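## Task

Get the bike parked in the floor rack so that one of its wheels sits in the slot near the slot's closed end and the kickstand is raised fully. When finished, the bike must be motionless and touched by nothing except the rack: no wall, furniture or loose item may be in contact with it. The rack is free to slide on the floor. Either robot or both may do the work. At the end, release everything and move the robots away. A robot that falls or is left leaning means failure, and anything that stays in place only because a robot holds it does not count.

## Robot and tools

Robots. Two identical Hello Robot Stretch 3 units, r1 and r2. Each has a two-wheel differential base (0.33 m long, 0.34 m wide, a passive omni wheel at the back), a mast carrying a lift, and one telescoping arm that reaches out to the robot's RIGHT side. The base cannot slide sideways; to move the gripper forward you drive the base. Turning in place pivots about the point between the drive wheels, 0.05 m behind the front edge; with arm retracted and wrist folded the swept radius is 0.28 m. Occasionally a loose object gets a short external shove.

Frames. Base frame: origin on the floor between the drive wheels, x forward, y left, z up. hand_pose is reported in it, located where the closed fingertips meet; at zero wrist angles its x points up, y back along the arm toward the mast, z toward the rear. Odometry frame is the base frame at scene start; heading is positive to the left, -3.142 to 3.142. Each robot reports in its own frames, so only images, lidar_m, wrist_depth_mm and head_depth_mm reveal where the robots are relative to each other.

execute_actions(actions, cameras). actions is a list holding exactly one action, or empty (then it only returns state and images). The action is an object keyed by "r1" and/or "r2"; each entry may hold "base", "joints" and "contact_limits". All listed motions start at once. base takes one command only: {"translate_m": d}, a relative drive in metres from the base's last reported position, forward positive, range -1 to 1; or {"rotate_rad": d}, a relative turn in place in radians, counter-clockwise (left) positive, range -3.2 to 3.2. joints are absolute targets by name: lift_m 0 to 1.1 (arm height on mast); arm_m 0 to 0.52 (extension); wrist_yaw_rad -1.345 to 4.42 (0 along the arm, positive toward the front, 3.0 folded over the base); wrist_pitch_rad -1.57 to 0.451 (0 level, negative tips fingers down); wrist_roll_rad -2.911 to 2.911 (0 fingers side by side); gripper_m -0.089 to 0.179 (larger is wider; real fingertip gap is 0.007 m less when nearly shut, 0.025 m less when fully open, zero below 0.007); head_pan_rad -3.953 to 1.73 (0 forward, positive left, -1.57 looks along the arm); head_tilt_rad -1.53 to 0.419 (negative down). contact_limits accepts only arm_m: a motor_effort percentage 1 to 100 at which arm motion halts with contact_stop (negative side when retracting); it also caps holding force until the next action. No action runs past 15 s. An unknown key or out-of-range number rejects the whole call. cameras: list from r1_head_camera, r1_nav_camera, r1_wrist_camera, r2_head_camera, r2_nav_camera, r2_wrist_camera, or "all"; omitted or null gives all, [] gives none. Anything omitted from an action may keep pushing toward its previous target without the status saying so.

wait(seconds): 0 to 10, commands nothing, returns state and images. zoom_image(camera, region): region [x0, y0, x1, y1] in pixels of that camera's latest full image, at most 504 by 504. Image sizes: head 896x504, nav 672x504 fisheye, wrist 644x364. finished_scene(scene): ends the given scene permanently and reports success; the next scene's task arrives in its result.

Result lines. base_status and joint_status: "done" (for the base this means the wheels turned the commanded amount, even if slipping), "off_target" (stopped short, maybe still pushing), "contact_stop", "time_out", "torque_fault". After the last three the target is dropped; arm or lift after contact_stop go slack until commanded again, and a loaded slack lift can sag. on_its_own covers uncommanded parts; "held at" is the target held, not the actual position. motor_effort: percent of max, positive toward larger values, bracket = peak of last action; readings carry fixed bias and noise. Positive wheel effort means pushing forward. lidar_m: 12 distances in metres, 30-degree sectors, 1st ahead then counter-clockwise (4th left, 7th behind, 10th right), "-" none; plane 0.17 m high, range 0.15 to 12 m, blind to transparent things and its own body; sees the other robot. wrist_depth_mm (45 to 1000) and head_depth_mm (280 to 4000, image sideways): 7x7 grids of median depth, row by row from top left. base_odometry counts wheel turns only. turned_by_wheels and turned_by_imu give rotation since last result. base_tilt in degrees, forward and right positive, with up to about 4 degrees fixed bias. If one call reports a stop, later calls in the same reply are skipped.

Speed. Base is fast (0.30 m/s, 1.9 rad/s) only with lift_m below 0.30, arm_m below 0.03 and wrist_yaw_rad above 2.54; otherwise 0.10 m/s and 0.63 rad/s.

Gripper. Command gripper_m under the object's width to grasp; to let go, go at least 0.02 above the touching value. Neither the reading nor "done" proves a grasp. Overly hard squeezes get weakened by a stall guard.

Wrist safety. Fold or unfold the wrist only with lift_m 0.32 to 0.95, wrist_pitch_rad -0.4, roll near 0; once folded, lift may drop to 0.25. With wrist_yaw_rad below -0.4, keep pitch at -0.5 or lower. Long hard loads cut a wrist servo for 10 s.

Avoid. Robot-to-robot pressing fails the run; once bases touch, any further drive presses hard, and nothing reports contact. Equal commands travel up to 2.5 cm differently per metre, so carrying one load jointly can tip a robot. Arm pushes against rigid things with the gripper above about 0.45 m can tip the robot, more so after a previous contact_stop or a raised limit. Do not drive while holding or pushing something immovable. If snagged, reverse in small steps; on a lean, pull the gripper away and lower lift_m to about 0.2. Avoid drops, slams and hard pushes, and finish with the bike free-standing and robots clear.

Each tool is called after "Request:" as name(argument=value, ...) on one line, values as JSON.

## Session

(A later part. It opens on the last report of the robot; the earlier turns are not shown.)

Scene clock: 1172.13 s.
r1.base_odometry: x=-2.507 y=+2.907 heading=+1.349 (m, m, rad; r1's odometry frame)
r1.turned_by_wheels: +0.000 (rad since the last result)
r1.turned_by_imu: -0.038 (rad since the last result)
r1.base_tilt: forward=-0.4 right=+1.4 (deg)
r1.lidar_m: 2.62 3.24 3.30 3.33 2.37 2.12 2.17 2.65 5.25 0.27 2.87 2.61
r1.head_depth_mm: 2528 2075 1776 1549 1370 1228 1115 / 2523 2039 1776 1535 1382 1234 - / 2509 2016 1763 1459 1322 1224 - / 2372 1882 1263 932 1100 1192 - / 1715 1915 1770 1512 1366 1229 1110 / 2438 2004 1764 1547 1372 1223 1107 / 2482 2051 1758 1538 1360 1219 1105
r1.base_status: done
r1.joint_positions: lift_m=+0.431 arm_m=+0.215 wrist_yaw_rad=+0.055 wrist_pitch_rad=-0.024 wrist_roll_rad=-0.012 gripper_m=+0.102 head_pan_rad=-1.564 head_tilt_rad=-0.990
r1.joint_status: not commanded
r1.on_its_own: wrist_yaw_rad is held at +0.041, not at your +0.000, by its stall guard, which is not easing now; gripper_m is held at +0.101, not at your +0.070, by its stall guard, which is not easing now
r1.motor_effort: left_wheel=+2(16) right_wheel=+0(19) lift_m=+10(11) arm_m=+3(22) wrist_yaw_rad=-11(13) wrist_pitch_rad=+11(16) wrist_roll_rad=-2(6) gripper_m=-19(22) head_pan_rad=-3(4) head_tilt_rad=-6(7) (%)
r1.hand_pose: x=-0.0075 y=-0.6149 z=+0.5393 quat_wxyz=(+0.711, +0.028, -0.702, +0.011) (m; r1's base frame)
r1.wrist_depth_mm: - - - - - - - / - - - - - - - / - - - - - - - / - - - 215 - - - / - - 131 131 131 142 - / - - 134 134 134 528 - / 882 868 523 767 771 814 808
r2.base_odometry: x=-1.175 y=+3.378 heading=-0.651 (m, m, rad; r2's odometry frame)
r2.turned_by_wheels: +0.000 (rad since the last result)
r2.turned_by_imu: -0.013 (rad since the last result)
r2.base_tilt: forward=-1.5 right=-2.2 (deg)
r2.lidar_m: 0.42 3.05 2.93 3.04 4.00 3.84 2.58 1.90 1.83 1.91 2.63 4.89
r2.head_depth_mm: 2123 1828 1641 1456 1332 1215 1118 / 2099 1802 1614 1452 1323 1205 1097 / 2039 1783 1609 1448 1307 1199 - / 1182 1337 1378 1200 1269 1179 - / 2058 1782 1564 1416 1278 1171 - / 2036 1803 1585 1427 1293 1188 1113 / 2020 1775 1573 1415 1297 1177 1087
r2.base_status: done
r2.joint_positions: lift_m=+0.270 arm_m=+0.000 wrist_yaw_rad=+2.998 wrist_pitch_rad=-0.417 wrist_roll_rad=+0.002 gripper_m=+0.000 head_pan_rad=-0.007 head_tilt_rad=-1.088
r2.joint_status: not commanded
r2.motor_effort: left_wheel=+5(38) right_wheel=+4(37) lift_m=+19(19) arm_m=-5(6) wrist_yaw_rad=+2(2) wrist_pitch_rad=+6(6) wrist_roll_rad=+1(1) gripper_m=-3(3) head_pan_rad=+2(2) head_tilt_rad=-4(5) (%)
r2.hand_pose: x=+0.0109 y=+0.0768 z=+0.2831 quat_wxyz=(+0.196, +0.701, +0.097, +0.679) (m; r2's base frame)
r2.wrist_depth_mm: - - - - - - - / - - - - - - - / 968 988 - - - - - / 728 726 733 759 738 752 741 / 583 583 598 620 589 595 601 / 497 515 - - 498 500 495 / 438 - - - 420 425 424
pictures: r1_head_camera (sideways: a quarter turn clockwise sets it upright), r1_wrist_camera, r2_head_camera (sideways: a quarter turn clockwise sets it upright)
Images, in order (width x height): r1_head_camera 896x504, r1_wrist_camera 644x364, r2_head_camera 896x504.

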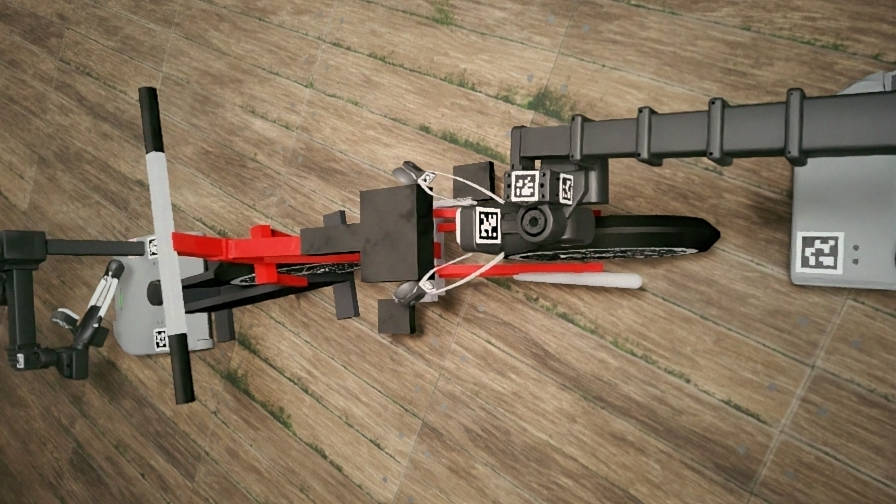

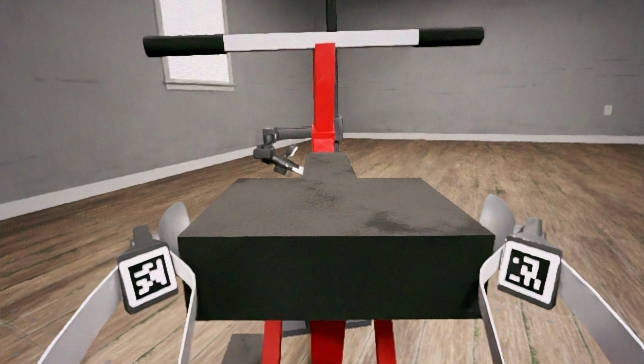

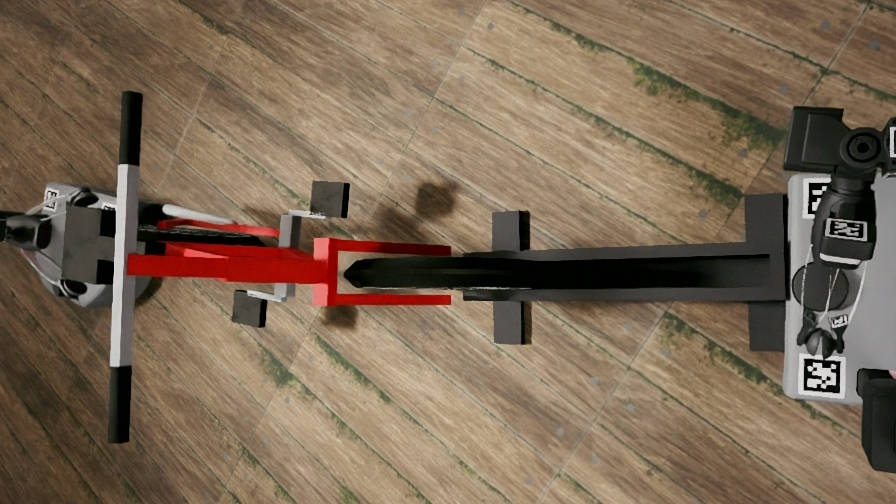

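Request:
execute_actions(actions=[{"r2": {"base": {"translate_m": 0.15}}}], cameras=["r1_wrist_camera", "r2_head_camera"])

Request:
execute_actions(actions=[{"r2": {"base": {"translate_m": 0.11}, "joints": {"head_tilt_rad": -1.25}}}], cameras=["r1_head_camera", "r1_wrist_camera", "r2_head_camera"])

Scene clock: 1193.50 s.
r1.base_odometry: x=-2.507 y=+2.907 heading=+1.349 (m, m, rad; r1's odometry frame)
r1.turned_by_wheels: +0.000 (rad since the last result)
r1.turned_by_imu: +0.000 (rad since the last result)
r1.base_tilt: forward=-0.5 right=+1.5 (deg)
r1.lidar_m: 2.62 3.22 3.31 3.32 2.37 2.12 2.16 2.65 5.22 0.27 2.86 2.60
r1.head_depth_mm: 2540 2081 1775 1548 1370 1234 1112 / 2501 2030 1774 1551 1374 1225 - / 2463 2029 1756 1462 1325 1230 - / 1669 1783 1264 930 1097 1192 - / 1644 1828 1751 1506 1364 1221 1113 / 2505 2020 1760 1527 1362 1220 1109 / 2480 2047 1755 1535 1361 1223 1110
r1.base_status: not commanded
r1.joint_positions: lift_m=+0.431 arm_m=+0.215 wrist_yaw_rad=+0.055 wrist_pitch_rad=-0.023 wrist_roll_rad=-0.012 gripper_m=+0.102 head_pan_rad=-1.564 head_tilt_rad=-0.990
r1.joint_status: not commanded
r1.on_its_own: wrist_yaw_rad is held at +0.041, not at your +0.000, by its stall guard, which is not easing now; gripper_m is held at +0.101, not at your +0.070, by its stall guard, which is not easing now
r1.motor_effort: left_wheel=+2(2) right_wheel=+0(0) lift_m=+11(10) arm_m=+4(3) wrist_yaw_rad=-11(11) wrist_pitch_rad=+11(11) wrist_roll_rad=-2(2) gripper_m=-20(20) head_pan_rad=-3(3) head_tilt_rad=-6(6) (%)
r1.hand_pose: x=-0.0075 y=-0.6149 z=+0.5395 quat_wxyz=(+0.711, +0.028, -0.702, +0.011) (m; r1's base frame)
r1.wrist_depth_mm: - - - - - - - / - - - - - - - / - - - - - - - / - - - 215 - - - / - - 130 131 133 142 - / - - 134 135 136 943 - / 874 887 533 310 785 813 814
r2.base_odometry: x=-1.056 y=+3.287 heading=-0.651 (m, m, rad; r2's odometry frame)
r2.turned_by_wheels: +0.000 (rad since the last result)
r2.turned_by_imu: -0.001 (rad since the last result)
r2.base_tilt: forward=-1.4 right=-2.3 (deg)
r2.lidar_m: 0.26 2.96 2.86 2.97 4.11 3.98 2.67 1.98 1.90 1.98 2.73 4.75
r2.head_depth_mm: 2149 1829 1630 1463 1324 1213 1119 / 2114 1847 1621 1457 1316 1199 1105 / 2095 1748 1614 1430 1304 1203 - / 1158 1080 1284 1048 1142 1190 - / 2040 1742 1564 1401 1281 1178 - / 2037 1715 1587 1423 1295 1182 1108 / 2011 1781 1572 1417 1290 1179 1096
r2.base_status: done
r2.joint_positions: lift_m=+0.270 arm_m=+0.000 wrist_yaw_rad=+2.998 wrist_pitch_rad=-0.417 wrist_roll_rad=+0.002 gripper_m=+0.000 head_pan_rad=-0.007 head_tilt_rad=-1.088
r2.joint_status: not commanded
r2.motor_effort: left_wheel=+5(17) right_wheel=+5(17) lift_m=+19(19) arm_m=-5(5) wrist_yaw_rad=+2(2) wrist_pitch_rad=+6(6) wrist_roll_rad=+1(1) gripper_m=-3(3) head_pan_rad=+2(2) head_tilt_rad=-4(4) (%)
r2.hand_pose: x=+0.0109 y=+0.0768 z=+0.2831 quat_wxyz=(+0.196, +0.701, +0.097, +0.679) (m; r2's base frame)
r2.wrist_depth_mm: - - - - - - - / - - - - - - - / 966 975 - - - - - / 728 740 736 739 754 743 743 / 587 591 591 619 594 596 598 / 491 506 - - 497 493 499 / 436 - - - 423 422 422
pictures: r1_wrist_camera, r2_head_camera (sideways: a quarter turn clockwise sets it upright)
Images, in order (width x height): r1_wrist_camera 644x364, r2_head_camera 896x504.

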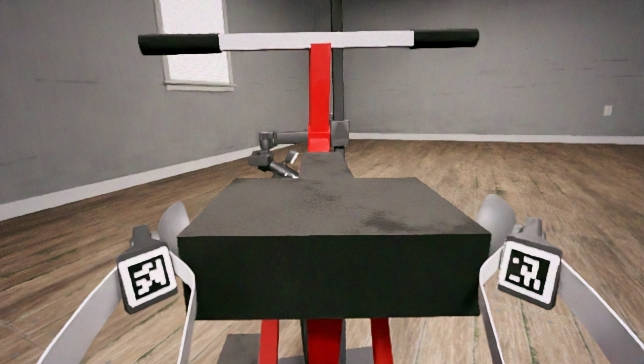

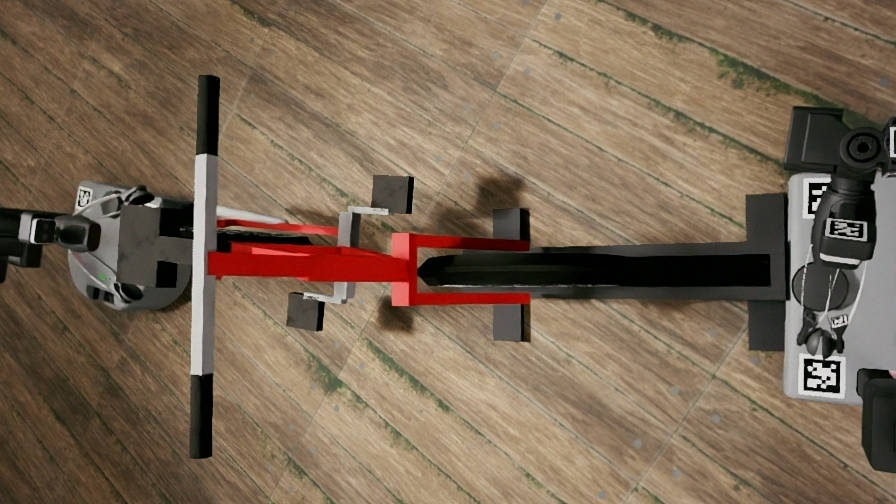

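Scene clock: 1195.07 s.
r1.base_odometry: x=-2.507 y=+2.907 heading=+1.350 (m, m, rad; r1's odometry frame)
r1.turned_by_wheels: +0.000 (rad since the last result)
r1.turned_by_imu: +0.000 (rad since the last result)
r1.base_tilt: forward=-0.4 right=+1.4 (deg)
r1.lidar_m: 2.62 3.23 3.30 3.34 2.37 2.12 2.17 2.65 5.28 0.27 2.88 2.61
r1.head_depth_mm: 2529 2076 1770 1538 1371 1229 1111 / 2516 2036 1779 1544 1377 1226 - / 2500 2017 1762 1467 1328 1227 - / 1544 1726 1264 930 1105 1187 - / 2364 1739 1738 1494 1364 1222 1114 / 2491 2000 1770 1530 1365 1222 1107 / 2501 2052 1749 1528 1357 1223 1106
r1.base_status: not commanded
r1.joint_positions: lift_m=+0.431 arm_m=+0.215 wrist_yaw_rad=+0.057 wrist_pitch_rad=-0.023 wrist_roll_rad=-0.012 gripper_m=+0.102 head_pan_rad=-1.564 head_tilt_rad=-0.990
r1.joint_status: not commanded
r1.on_its_own: wrist_yaw_rad is held at +0.041, not at your +0.000, by its stall guard, which is not easing now; gripper_m is held at +0.101, not at your +0.070, by its stall guard, which is not easing now; wrist_yaw_rad is at rest, and its effort (-14) is outside its rest range (-12 to +12)
r1.motor_effort: left_wheel=+2(3) right_wheel=+0(1) lift_m=+11(10) arm_m=+3(3) wrist_yaw_rad=-14(13) wrist_pitch_rad=+11(11) wrist_roll_rad=-2(2) gripper_m=-18(20) head_pan_rad=-3(3) head_tilt_rad=-5(6) (%)
r1.hand_pose: x=-0.0068 y=-0.6149 z=+0.5396 quat_wxyz=(+0.711, +0.028, -0.702, +0.012) (m; r1's base frame)
r1.wrist_depth_mm: - - - - - - - / - - - - - - - / - - - - - - - / - - - 216 - - - / - - 131 132 134 - - / - - 134 136 138 926 - / 897 871 521 310 796 813 794
r2.base_odometry: x=-0.969 y=+3.220 heading=-0.651 (m, m, rad; r2's odometry frame)
r2.turned_by_wheels: +0.000 (rad since the last result)
r2.turned_by_imu: +0.000 (rad since the last result)
r2.base_tilt: forward=-1.4 right=-2.3 (deg)
r2.lidar_m: 0.15 2.90 2.80 2.91 4.01 4.08 2.77 2.03 1.96 2.05 2.81 4.66
r2.head_depth_mm: 1717 1566 1446 1366 1278 1207 1136 / 1717 1532 1460 1364 1273 1196 1126 / 1629 1538 1426 1348 1268 1215 1094 / 969 975 951 1022 1214 1186 - / 1637 1528 1428 1333 1248 - - / 1668 1523 1432 1331 1243 1181 - / 1654 1513 1428 1329 1243 1168 -
r2.base_status: done
r2.joint_positions: lift_m=+0.270 arm_m=+0.000 wrist_yaw_rad=+2.998 wrist_pitch_rad=-0.417 wrist_roll_rad=+0.002 gripper_m=+0.000 head_pan_rad=-0.007 head_tilt_rad=-1.235
r2.joint_status: all done
r2.motor_effort: left_wheel=+7(13) right_wheel=+7(14) lift_m=+19(19) arm_m=-6(5) wrist_yaw_rad=+2(2) wrist_pitch_rad=+6(6) wrist_roll_rad=+1(1) gripper_m=-3(3) head_pan_rad=+2(1) head_tilt_rad=-5(16) (%)
r2.hand_pose: x=+0.0109 y=+0.0768 z=+0.2831 quat_wxyz=(+0.196, +0.701, +0.097, +0.679) (m; r2's base frame)
r2.wrist_depth_mm: - - - - - - - / - - - - - - - / 972 986 - - - - - / 733 718 728 750 740 754 745 / 593 584 593 615 587 601 597 / 491 507 - - 493 501 497 / 433 - - - 426 423 428
pictures: r1_head_camera (sideways: a quarter turn clockwise sets it upright), r1_wrist_camera, r2_head_camera (sideways: a quarter turn clockwise sets it upright)
Images, in order (width x height): r1_head_camera 896x504, r1_wrist_camera 644x364, r2_head_camera 896x504.

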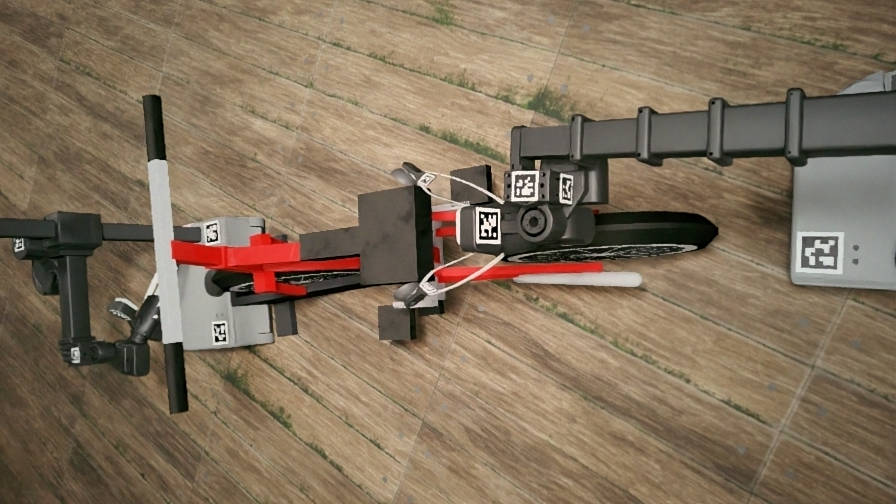

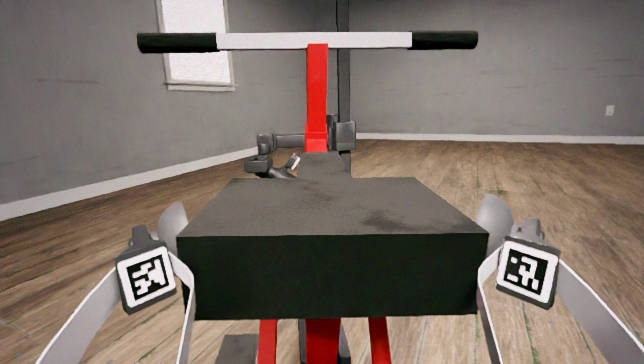

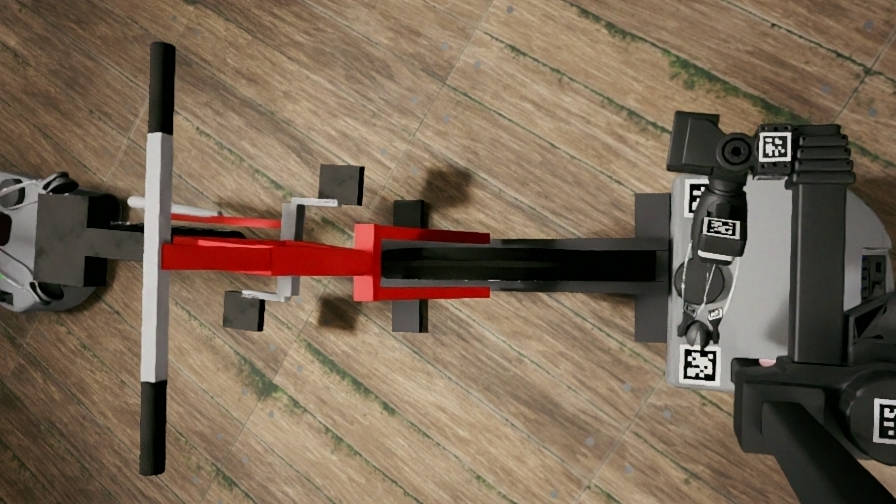

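Request:
execute_actions(actions=[{"r2": {"base": {"translate_m": 0.055}}}], cameras=["r2_head_camera"])

Request:
zoom_image(camera="r2_head_camera", region=[500, 150, 800, 380])

Scene clock: 1201.93 s.
r1.base_odometry: x=-2.507 y=+2.907 heading=+1.350 (m, m, rad; r1's odometry frame)
r1.turned_by_wheels: +0.000 (rad since the last result)
r1.turned_by_imu: +0.000 (rad since the last result)
r1.base_tilt: forward=-0.4 right=+1.4 (deg)
r1.lidar_m: 2.62 3.21 3.31 3.33 2.38 2.12 2.16 2.65 5.21 0.27 2.87 2.61
r1.head_depth_mm: 2508 2066 1781 1545 1368 1228 1116 / 2515 2034 1767 1541 1383 1225 - / 2522 2022 1769 1462 1324 1226 - / 1523 1607 1257 928 1099 1190 - / 2496 1727 1711 1512 1360 1224 1108 / 2483 2031 1761 1537 1357 1219 1110 / 2474 2061 1754 1534 1362 1220 1106
r1.base_status: not commanded
r1.joint_positions: lift_m=+0.431 arm_m=+0.215 wrist_yaw_rad=+0.062 wrist_pitch_rad=-0.023 wrist_roll_rad=-0.012 gripper_m=+0.102 head_pan_rad=-1.564 head_tilt_rad=-0.990
r1.joint_status: not commanded
r1.on_its_own: wrist_yaw_rad is held at +0.041, not at your +0.000, by its stall guard, which is not easing now; gripper_m is held at +0.101, not at your +0.070, by its stall guard, which is not easing now; wrist_yaw_rad is at rest, and its effort (-15) is outside its rest range (-12 to +12)
r1.motor_effort: left_wheel=+3(3) right_wheel=-1(2) lift_m=+11(11) arm_m=+4(3) wrist_yaw_rad=-15(16) wrist_pitch_rad=+11(11) wrist_roll_rad=-2(2) gripper_m=-20(21) head_pan_rad=-2(3) head_tilt_rad=-7(6) (%)
r1.hand_pose: x=-0.0055 y=-0.6148 z=+0.5396 quat_wxyz=(+0.711, +0.030, -0.702, +0.014) (m; r1's base frame)
r1.wrist_depth_mm: - - - - - - - / - - - - - - - / - - - - - - - / - - - 215 - - - / - - 131 133 134 - - / - - 134 136 137 946 - / 906 856 543 310 782 822 828
r2.base_odometry: x=-0.925 y=+3.187 heading=-0.651 (m, m, rad; r2's odometry frame)
r2.turned_by_wheels: +0.000 (rad since the last result)
r2.turned_by_imu: -0.001 (rad since the last result)
r2.base_tilt: forward=-1.5 right=-2.3 (deg)
r2.lidar_m: 3.90 2.87 2.77 2.88 3.98 4.13 2.80 2.06 1.99 2.08 2.85 4.63
r2.head_depth_mm: 1714 1575 1457 1371 1275 1200 1131 / 1695 1538 1465 1359 1274 1197 1131 / 1546 1524 1440 1340 1261 1210 1095 / 947 898 1216 958 1087 1193 - / 1632 1532 1409 1332 1252 - - / 1651 1521 1439 1330 1252 1181 - / 1669 1506 1417 1332 1245 1165 -
r2.base_status: done
r2.joint_positions: lift_m=+0.270 arm_m=+0.000 wrist_yaw_rad=+2.998 wrist_pitch_rad=-0.417 wrist_roll_rad=+0.002 gripper_m=+0.000 head_pan_rad=-0.007 head_tilt_rad=-1.235
r2.joint_status: not commanded
r2.motor_effort: left_wheel=+8(14) right_wheel=+6(15) lift_m=+19(19) arm_m=-6(6) wrist_yaw_rad=+3(2) wrist_pitch_rad=+6(6) wrist_roll_rad=+1(1) gripper_m=-2(2) head_pan_rad=+2(2) head_tilt_rad=-5(5) (%)
r2.hand_pose: x=+0.0109 y=+0.0768 z=+0.2831 quat_wxyz=(+0.196, +0.701, +0.097, +0.679) (m; r2's base frame)
r2.wrist_depth_mm: - - - - - - - / - - - - - - - / 975 956 - - - - - / 727 736 737 737 738 736 751 / 590 593 581 615 588 597 594 / 496 508 - - 491 497 495 / 434 - - - 422 425 424
pictures: r2_head_camera (sideways: a quarter turn clockwise sets it upright)
Images, in order (width x height): r2_head_camera 896x504.

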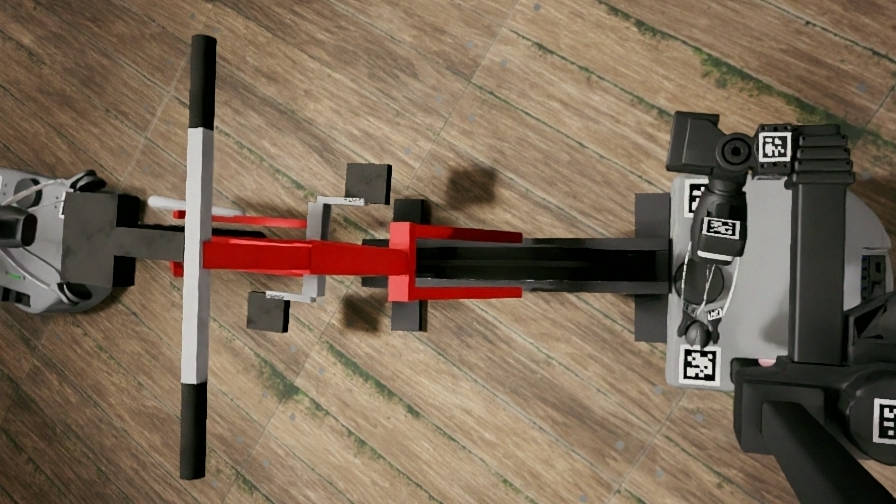

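Region (500, 150, 800, 380) of r2_head_camera's 896x504 image, scaled by 1.680, with more detail than that image has; it fills the top 386 rows of this view, and the rest is white.

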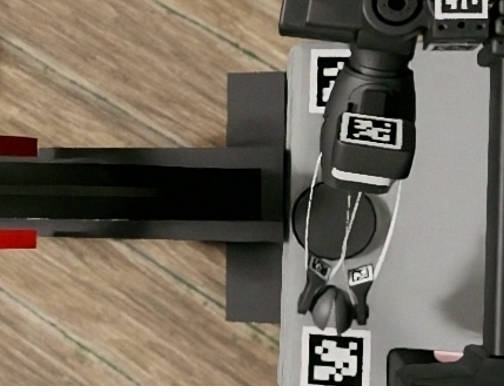

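Request:
execute_actions(actions=[{"r1": {"joints": {"gripper_m": 0.179}}, "r2": {"base": {"translate_m": -0.45}, "joints": {"head_tilt_rad": -0.9}}}], cameras=["r1_wrist_camera"])

Request:
execute_actions(actions=[{"r1": {"joints": {"arm_m": 0.0}}}], cameras=["r1_head_camera", "r1_wrist_camera", "r2_head_camera"])

Scene clock: 1214.40 s.
r1.base_odometry: x=-2.507 y=+2.907 heading=+1.350 (m, m, rad; r1's odometry frame)
r1.turned_by_wheels: +0.000 (rad since the last result)
r1.turned_by_imu: -0.001 (rad since the last result)
r1.base_tilt: forward=-0.4 right=+1.5 (deg)
r1.lidar_m: 2.63 3.24 3.30 3.31 2.37 2.12 2.17 2.66 5.23 0.27 2.87 2.61
r1.head_depth_mm: 2520 2089 1772 1545 1366 1233 1115 / 2495 2026 1770 1542 1379 1225 - / 2497 2023 1771 1462 1321 1229 - / 2445 1921 1260 933 1101 1191 - / 2068 1960 1733 1518 1361 1224 1115 / 2423 2010 1750 1528 1360 1221 1112 / 2475 2061 1746 1539 1356 1223 1109
r1.base_status: not commanded
r1.joint_positions: lift_m=+0.431 arm_m=+0.215 wrist_yaw_rad=+0.044 wrist_pitch_rad=-0.023 wrist_roll_rad=-0.012 gripper_m=+0.179 head_pan_rad=-1.564 head_tilt_rad=-0.990
r1.joint_status: all done
r1.on_its_own: wrist_yaw_rad is held at +0.041, not at your +0.000, by its stall guard, which is not easing now
r1.motor_effort: left_wheel=+2(3) right_wheel=-1(3) lift_m=+11(11) arm_m=+4(4) wrist_yaw_rad=-3(16) wrist_pitch_rad=+11(11) wrist_roll_rad=-2(2) gripper_m=-1(84) head_pan_rad=-2(3) head_tilt_rad=-6(6) (%)
r1.hand_pose: x=-0.0101 y=-0.6151 z=+0.5396 quat_wxyz=(+0.711, +0.024, -0.702, +0.008) (m; r1's base frame)
r1.wrist_depth_mm: - - - - - - - / - - - - - - - / - - - - - - - / - - - 216 - - - / - - 131 132 134 - - / - 134 133 136 138 975 - / 869 841 545 570 845 804 819
r2.base_odometry: x=-1.283 y=+3.460 heading=-0.651 (m, m, rad; r2's odometry frame)
r2.turned_by_wheels: +0.000 (rad since the last result)
r2.turned_by_imu: -0.001 (rad since the last result)
r2.base_tilt: forward=-1.5 right=-2.3 (deg)
r2.lidar_m: 0.55 3.12 3.00 3.12 3.88 3.75 2.48 1.82 1.76 1.84 2.53 4.98
r2.head_depth_mm: 3145 2433 1983 1675 1438 1269 1134 / 3157 2435 1948 1654 1419 1273 1127 / 3074 2370 1943 1614 1429 1260 1129 / 1683 1423 1600 1247 1240 1235 1117 / 3052 2326 1915 1618 1426 1248 1111 / 2976 2305 1909 1608 1405 1232 1101 / 2952 2299 1883 1598 1389 1237 1099
r2.base_status: done
r2.joint_positions: lift_m=+0.270 arm_m=+0.000 wrist_yaw_rad=+2.998 wrist_pitch_rad=-0.417 wrist_roll_rad=+0.002 gripper_m=+0.000 head_pan_rad=-0.007 head_tilt_rad=-0.901
r2.joint_status: all done
r2.motor_effort: left_wheel=+0(7) right_wheel=+0(8) lift_m=+19(19) arm_m=-5(5) wrist_yaw_rad=+2(2) wrist_pitch_rad=+6(6) wrist_roll_rad=+1(1) gripper_m=-2(3) head_pan_rad=+2(2) head_tilt_rad=+1(17) (%)
r2.hand_pose: x=+0.0109 y=+0.0768 z=+0.2831 quat_wxyz=(+0.196, +0.701, +0.097, +0.679) (m; r2's base frame)
r2.wrist_depth_mm: - - - - - - - / - - - - - - - / 957 975 - - - - - / 730 741 732 752 732 745 753 / 596 589 585 617 593 590 602 / 491 510 - - 494 493 500 / 439 - - - 419 422 424
pictures: r1_wrist_camera
Images, in order (width x height): r1_wrist_camera 644x364.

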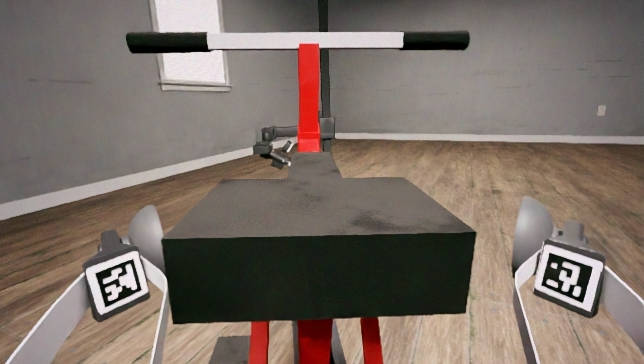

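Scene clock: 1217.20 s.
r1.base_odometry: x=-2.507 y=+2.907 heading=+1.350 (m, m, rad; r1's odometry frame)
r1.turned_by_wheels: +0.000 (rad since the last result)
r1.turned_by_imu: +0.000 (rad since the last result)
r1.base_tilt: forward=-0.5 right=+1.4 (deg)
r1.lidar_m: 2.62 3.24 3.29 3.34 2.37 2.12 2.17 2.65 5.22 0.27 2.87 2.61
r1.head_depth_mm: 2510 2080 1760 1537 1362 1230 1114 / 2501 2029 1769 1548 1370 1246 - / 2512 2021 1760 1467 1367 1245 - / 2434 1949 1265 1235 1068 1215 - / 2045 1974 1723 1517 1364 1218 1109 / 2408 2018 1764 1530 1358 1221 1111 / 2483 2054 1761 1537 1363 1222 1109
r1.base_status: not commanded
r1.joint_positions: lift_m=+0.431 arm_m=+0.002 wrist_yaw_rad=+0.043 wrist_pitch_rad=-0.023 wrist_roll_rad=-0.012 gripper_m=+0.179 head_pan_rad=-1.564 head_tilt_rad=-0.990
r1.joint_status: all done
joint sent to its limit — the command would take r1.arm_m past its lower limit, so that joint was sent only as far as its limit.
r1.on_its_own: wrist_yaw_rad is held at +0.041, not at your +0.000, by its stall guard, which is not easing now
r1.motor_effort: left_wheel=+2(2) right_wheel=-1(1) lift_m=+10(10) arm_m=-4(5) wrist_yaw_rad=+0(3) wrist_pitch_rad=+10(11) wrist_roll_rad=-2(2) gripper_m=+0(1) head_pan_rad=-3(3) head_tilt_rad=-8(7) (%)
r1.hand_pose: x=-0.0105 y=-0.4024 z=+0.5396 quat_wxyz=(+0.711, +0.023, -0.702, +0.007) (m; r1's base frame)
r1.wrist_depth_mm: - - - - - - - / - - - - - - - / - - - - - - - / - - - 343 - - - / - - - 501 - - - / - - - 619 - - - / 871 865 843 606 614 817 804
r2.base_odometry: x=-1.283 y=+3.460 heading=-0.651 (m, m, rad; r2's odometry frame)
r2.turned_by_wheels: +0.000 (rad since the last result)
r2.turned_by_imu: -0.001 (rad since the last result)
r2.base_tilt: forward=-1.4 right=-2.3 (deg)
r2.lidar_m: 0.55 3.11 2.99 3.13 3.88 3.72 2.48 1.83 1.76 1.84 2.53 5.01
r2.head_depth_mm: 3121 2391 1970 1659 1446 1268 1130 / 3114 2417 1982 1660 1438 1257 1128 / 3056 2323 1952 1623 1420 1259 1127 / 1697 1954 1600 1244 1245 1230 1124 / 3054 2308 1912 1615 1403 1245 1114 / 2989 2333 1939 1612 1397 1236 1106 / 2958 2315 1885 1592 1395 1228 1100
r2.base_status: not commanded
r2.joint_positions: lift_m=+0.270 arm_m=+0.000 wrist_yaw_rad=+2.998 wrist_pitch_rad=-0.417 wrist_roll_rad=+0.002 gripper_m=+0.000 head_pan_rad=-0.007 head_tilt_rad=-0.901
r2.joint_status: not commanded
r2.motor_effort: left_wheel=+1(1) right_wheel=+0(1) lift_m=+19(19) arm_m=-5(6) wrist_yaw_rad=+2(2) wrist_pitch_rad=+6(6) wrist_roll_rad=+1(1) gripper_m=-3(2) head_pan_rad=+1(2) head_tilt_rad=+0(0) (%)
r2.hand_pose: x=+0.0109 y=+0.0768 z=+0.2831 quat_wxyz=(+0.196, +0.701, +0.097, +0.679) (m; r2's base frame)
r2.wrist_depth_mm: - - - - - - - / - - - - - - - / 980 978 - - - - - / 749 724 736 751 739 735 749 / 589 595 588 617 595 588 595 / 492 504 - - 495 493 497 / 433 - - - 420 420 429
pictures: r1_head_camera (sideways: a quarter turn clockwise sets it upright), r1_wrist_camera, r2_head_camera (sideways: a quarter turn clockwise sets it upright)
Images, in order (width x height): r1_head_camera 896x504, r1_wrist_camera 644x364, r2_head_camera 896x504.

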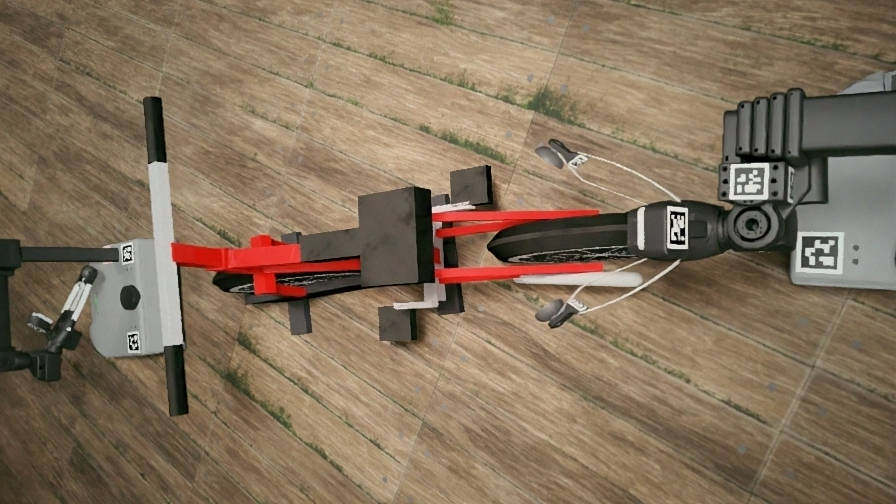

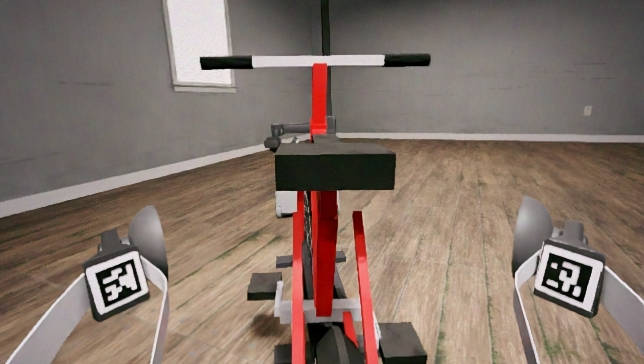

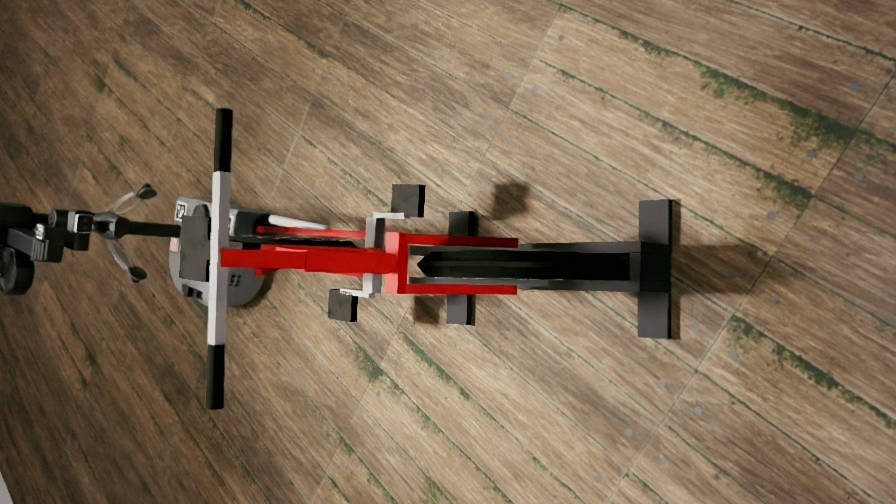

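Request:
execute_actions(actions=[{"r1": {"base": {"translate_m": -0.35}, "joints": {"head_pan_rad": -1.2}}}], cameras=["r1_head_camera", "r2_head_camera"])

Scene clock: 1228.87 s.
r1.base_odometry: x=-2.584 y=+2.566 heading=+1.350 (m, m, rad; r1's odometry frame)
r1.turned_by_wheels: +0.000 (rad since the last result)
r1.turned_by_imu: -0.003 (rad since the last result)
r1.base_tilt: forward=-0.4 right=+1.5 (deg)
r1.lidar_m: 2.94 3.63 3.42 3.18 1.99 1.80 1.84 2.25 4.40 2.00 0.42 0.41
r1.head_depth_mm: 2520 2089 1773 1539 1365 1227 1116 / 2443 2021 1773 1542 1369 1225 - / 2053 2019 1764 1540 1376 1245 - / 2431 1320 1394 1457 1365 1224 1140 / 2481 2052 997 1281 1214 1225 1113 / 2480 2052 1745 1538 1338 1223 1109 / 2482 2053 1756 1530 1355 1225 1108
r1.base_status: done
r1.joint_positions: lift_m=+0.431 arm_m=+0.002 wrist_yaw_rad=+0.043 wrist_pitch_rad=-0.023 wrist_roll_rad=-0.012 gripper_m=+0.179 head_pan_rad=-1.207 head_tilt_rad=-0.990
r1.joint_status: all done
r1.on_its_own: wrist_yaw_rad is held at +0.041, not at your +0.000, by its stall guard, which is not easing now
r1.motor_effort: left_wheel=+1(5) right_wheel=+0(4) lift_m=+10(10) arm_m=-4(4) wrist_yaw_rad=-2(2) wrist_pitch_rad=+11(11) wrist_roll_rad=-2(2) gripper_m=+0(0) head_pan_rad=+4(32) head_tilt_rad=-6(6) (%)
r1.hand_pose: x=-0.0105 y=-0.4024 z=+0.5396 quat_wxyz=(+0.711, +0.023, -0.702, +0.007) (m; r1's base frame)
r1.wrist_depth_mm: - - - - - - - / - - - - - - - / - - - - - - - / 370 563 - - - - - / - 732 - - - - - / - 651 993 - - - - / 412 646 785 839 834 836 788
r2.base_odometry: x=-1.283 y=+3.460 heading=-0.651 (m, m, rad; r2's odometry frame)
r2.turned_by_wheels: +0.000 (rad since the last result)
r2.turned_by_imu: -0.001 (rad since the last result)
r2.base_tilt: forward=-1.3 right=-2.4 (deg)
r2.lidar_m: 0.55 3.12 2.99 3.13 3.87 3.74 2.48 1.82 1.76 1.83 2.53 5.00
r2.head_depth_mm: 3145 2443 1964 1666 1449 1272 1134 / 3154 2445 1962 1650 1433 1262 1130 / 3033 2391 1958 1607 1417 1256 1121 / 3045 2143 1590 1249 1234 1229 1111 / 2782 2095 1922 1612 1407 1242 1110 / 2665 2124 1912 1615 1408 1247 1103 / 2912 2299 1871 1610 1401 1229 1105
r2.base_status: not commanded
r2.joint_positions: lift_m=+0.270 arm_m=+0.000 wrist_yaw_rad=+2.998 wrist_pitch_rad=-0.417 wrist_roll_rad=+0.002 gripper_m=+0.000 head_pan_rad=-0.007 head_tilt_rad=-0.901
r2.joint_status: not commanded
r2.motor_effort: left_wheel=+0(0) right_wheel=+0(0) lift_m=+19(19) arm_m=-6(5) wrist_yaw_rad=+2(2) wrist_pitch_rad=+6(6) wrist_roll_rad=+1(1) gripper_m=-3(2) head_pan_rad=+2(1) head_tilt_rad=+1(0) (%)
r2.hand_pose: x=+0.0109 y=+0.0768 z=+0.2831 quat_wxyz=(+0.196, +0.701, +0.097, +0.679) (m; r2's base frame)
r2.wrist_depth_mm: - - - - - - - / - - - - - - - / 944 976 - - - - - / 746 733 734 728 742 748 747 / 587 594 597 610 601 595 607 / 492 510 - - 496 498 495 / 436 - - - 426 423 430
pictures: r1_head_camera (sideways: a quarter turn clockwise sets it upright), r2_head_camera (sideways: a quarter turn clockwise sets it upright)
Images, in order (width x height): r1_head_camera 896x504, r2_head_camera 896x504.

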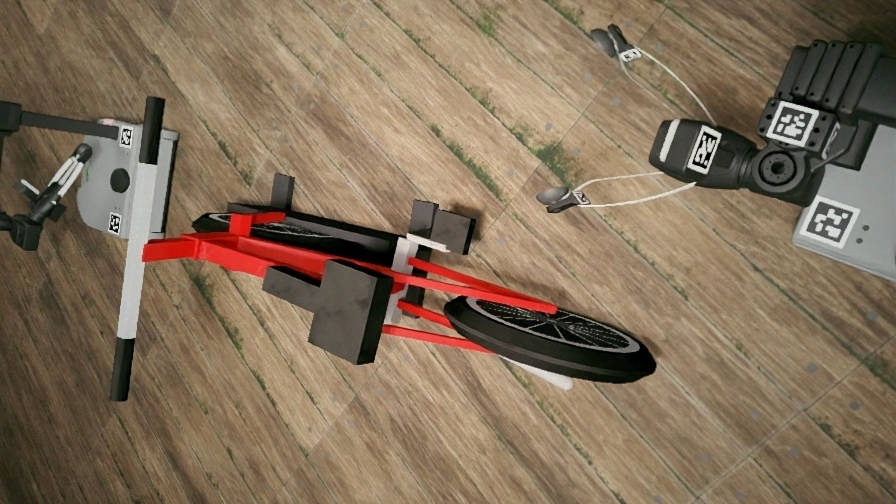

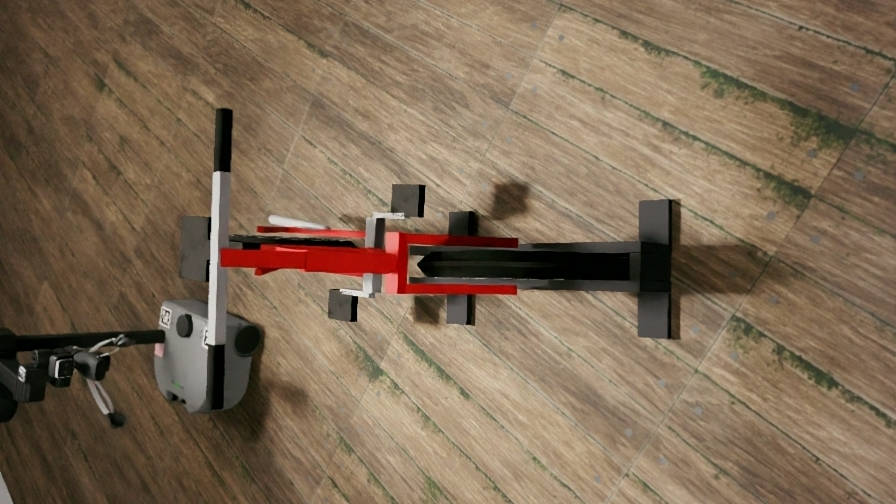

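The bike stands still in the rack with the kickstand folded and both robots clear.

Request:
finished_scene(scene=2)

The scene is finished: the task was done.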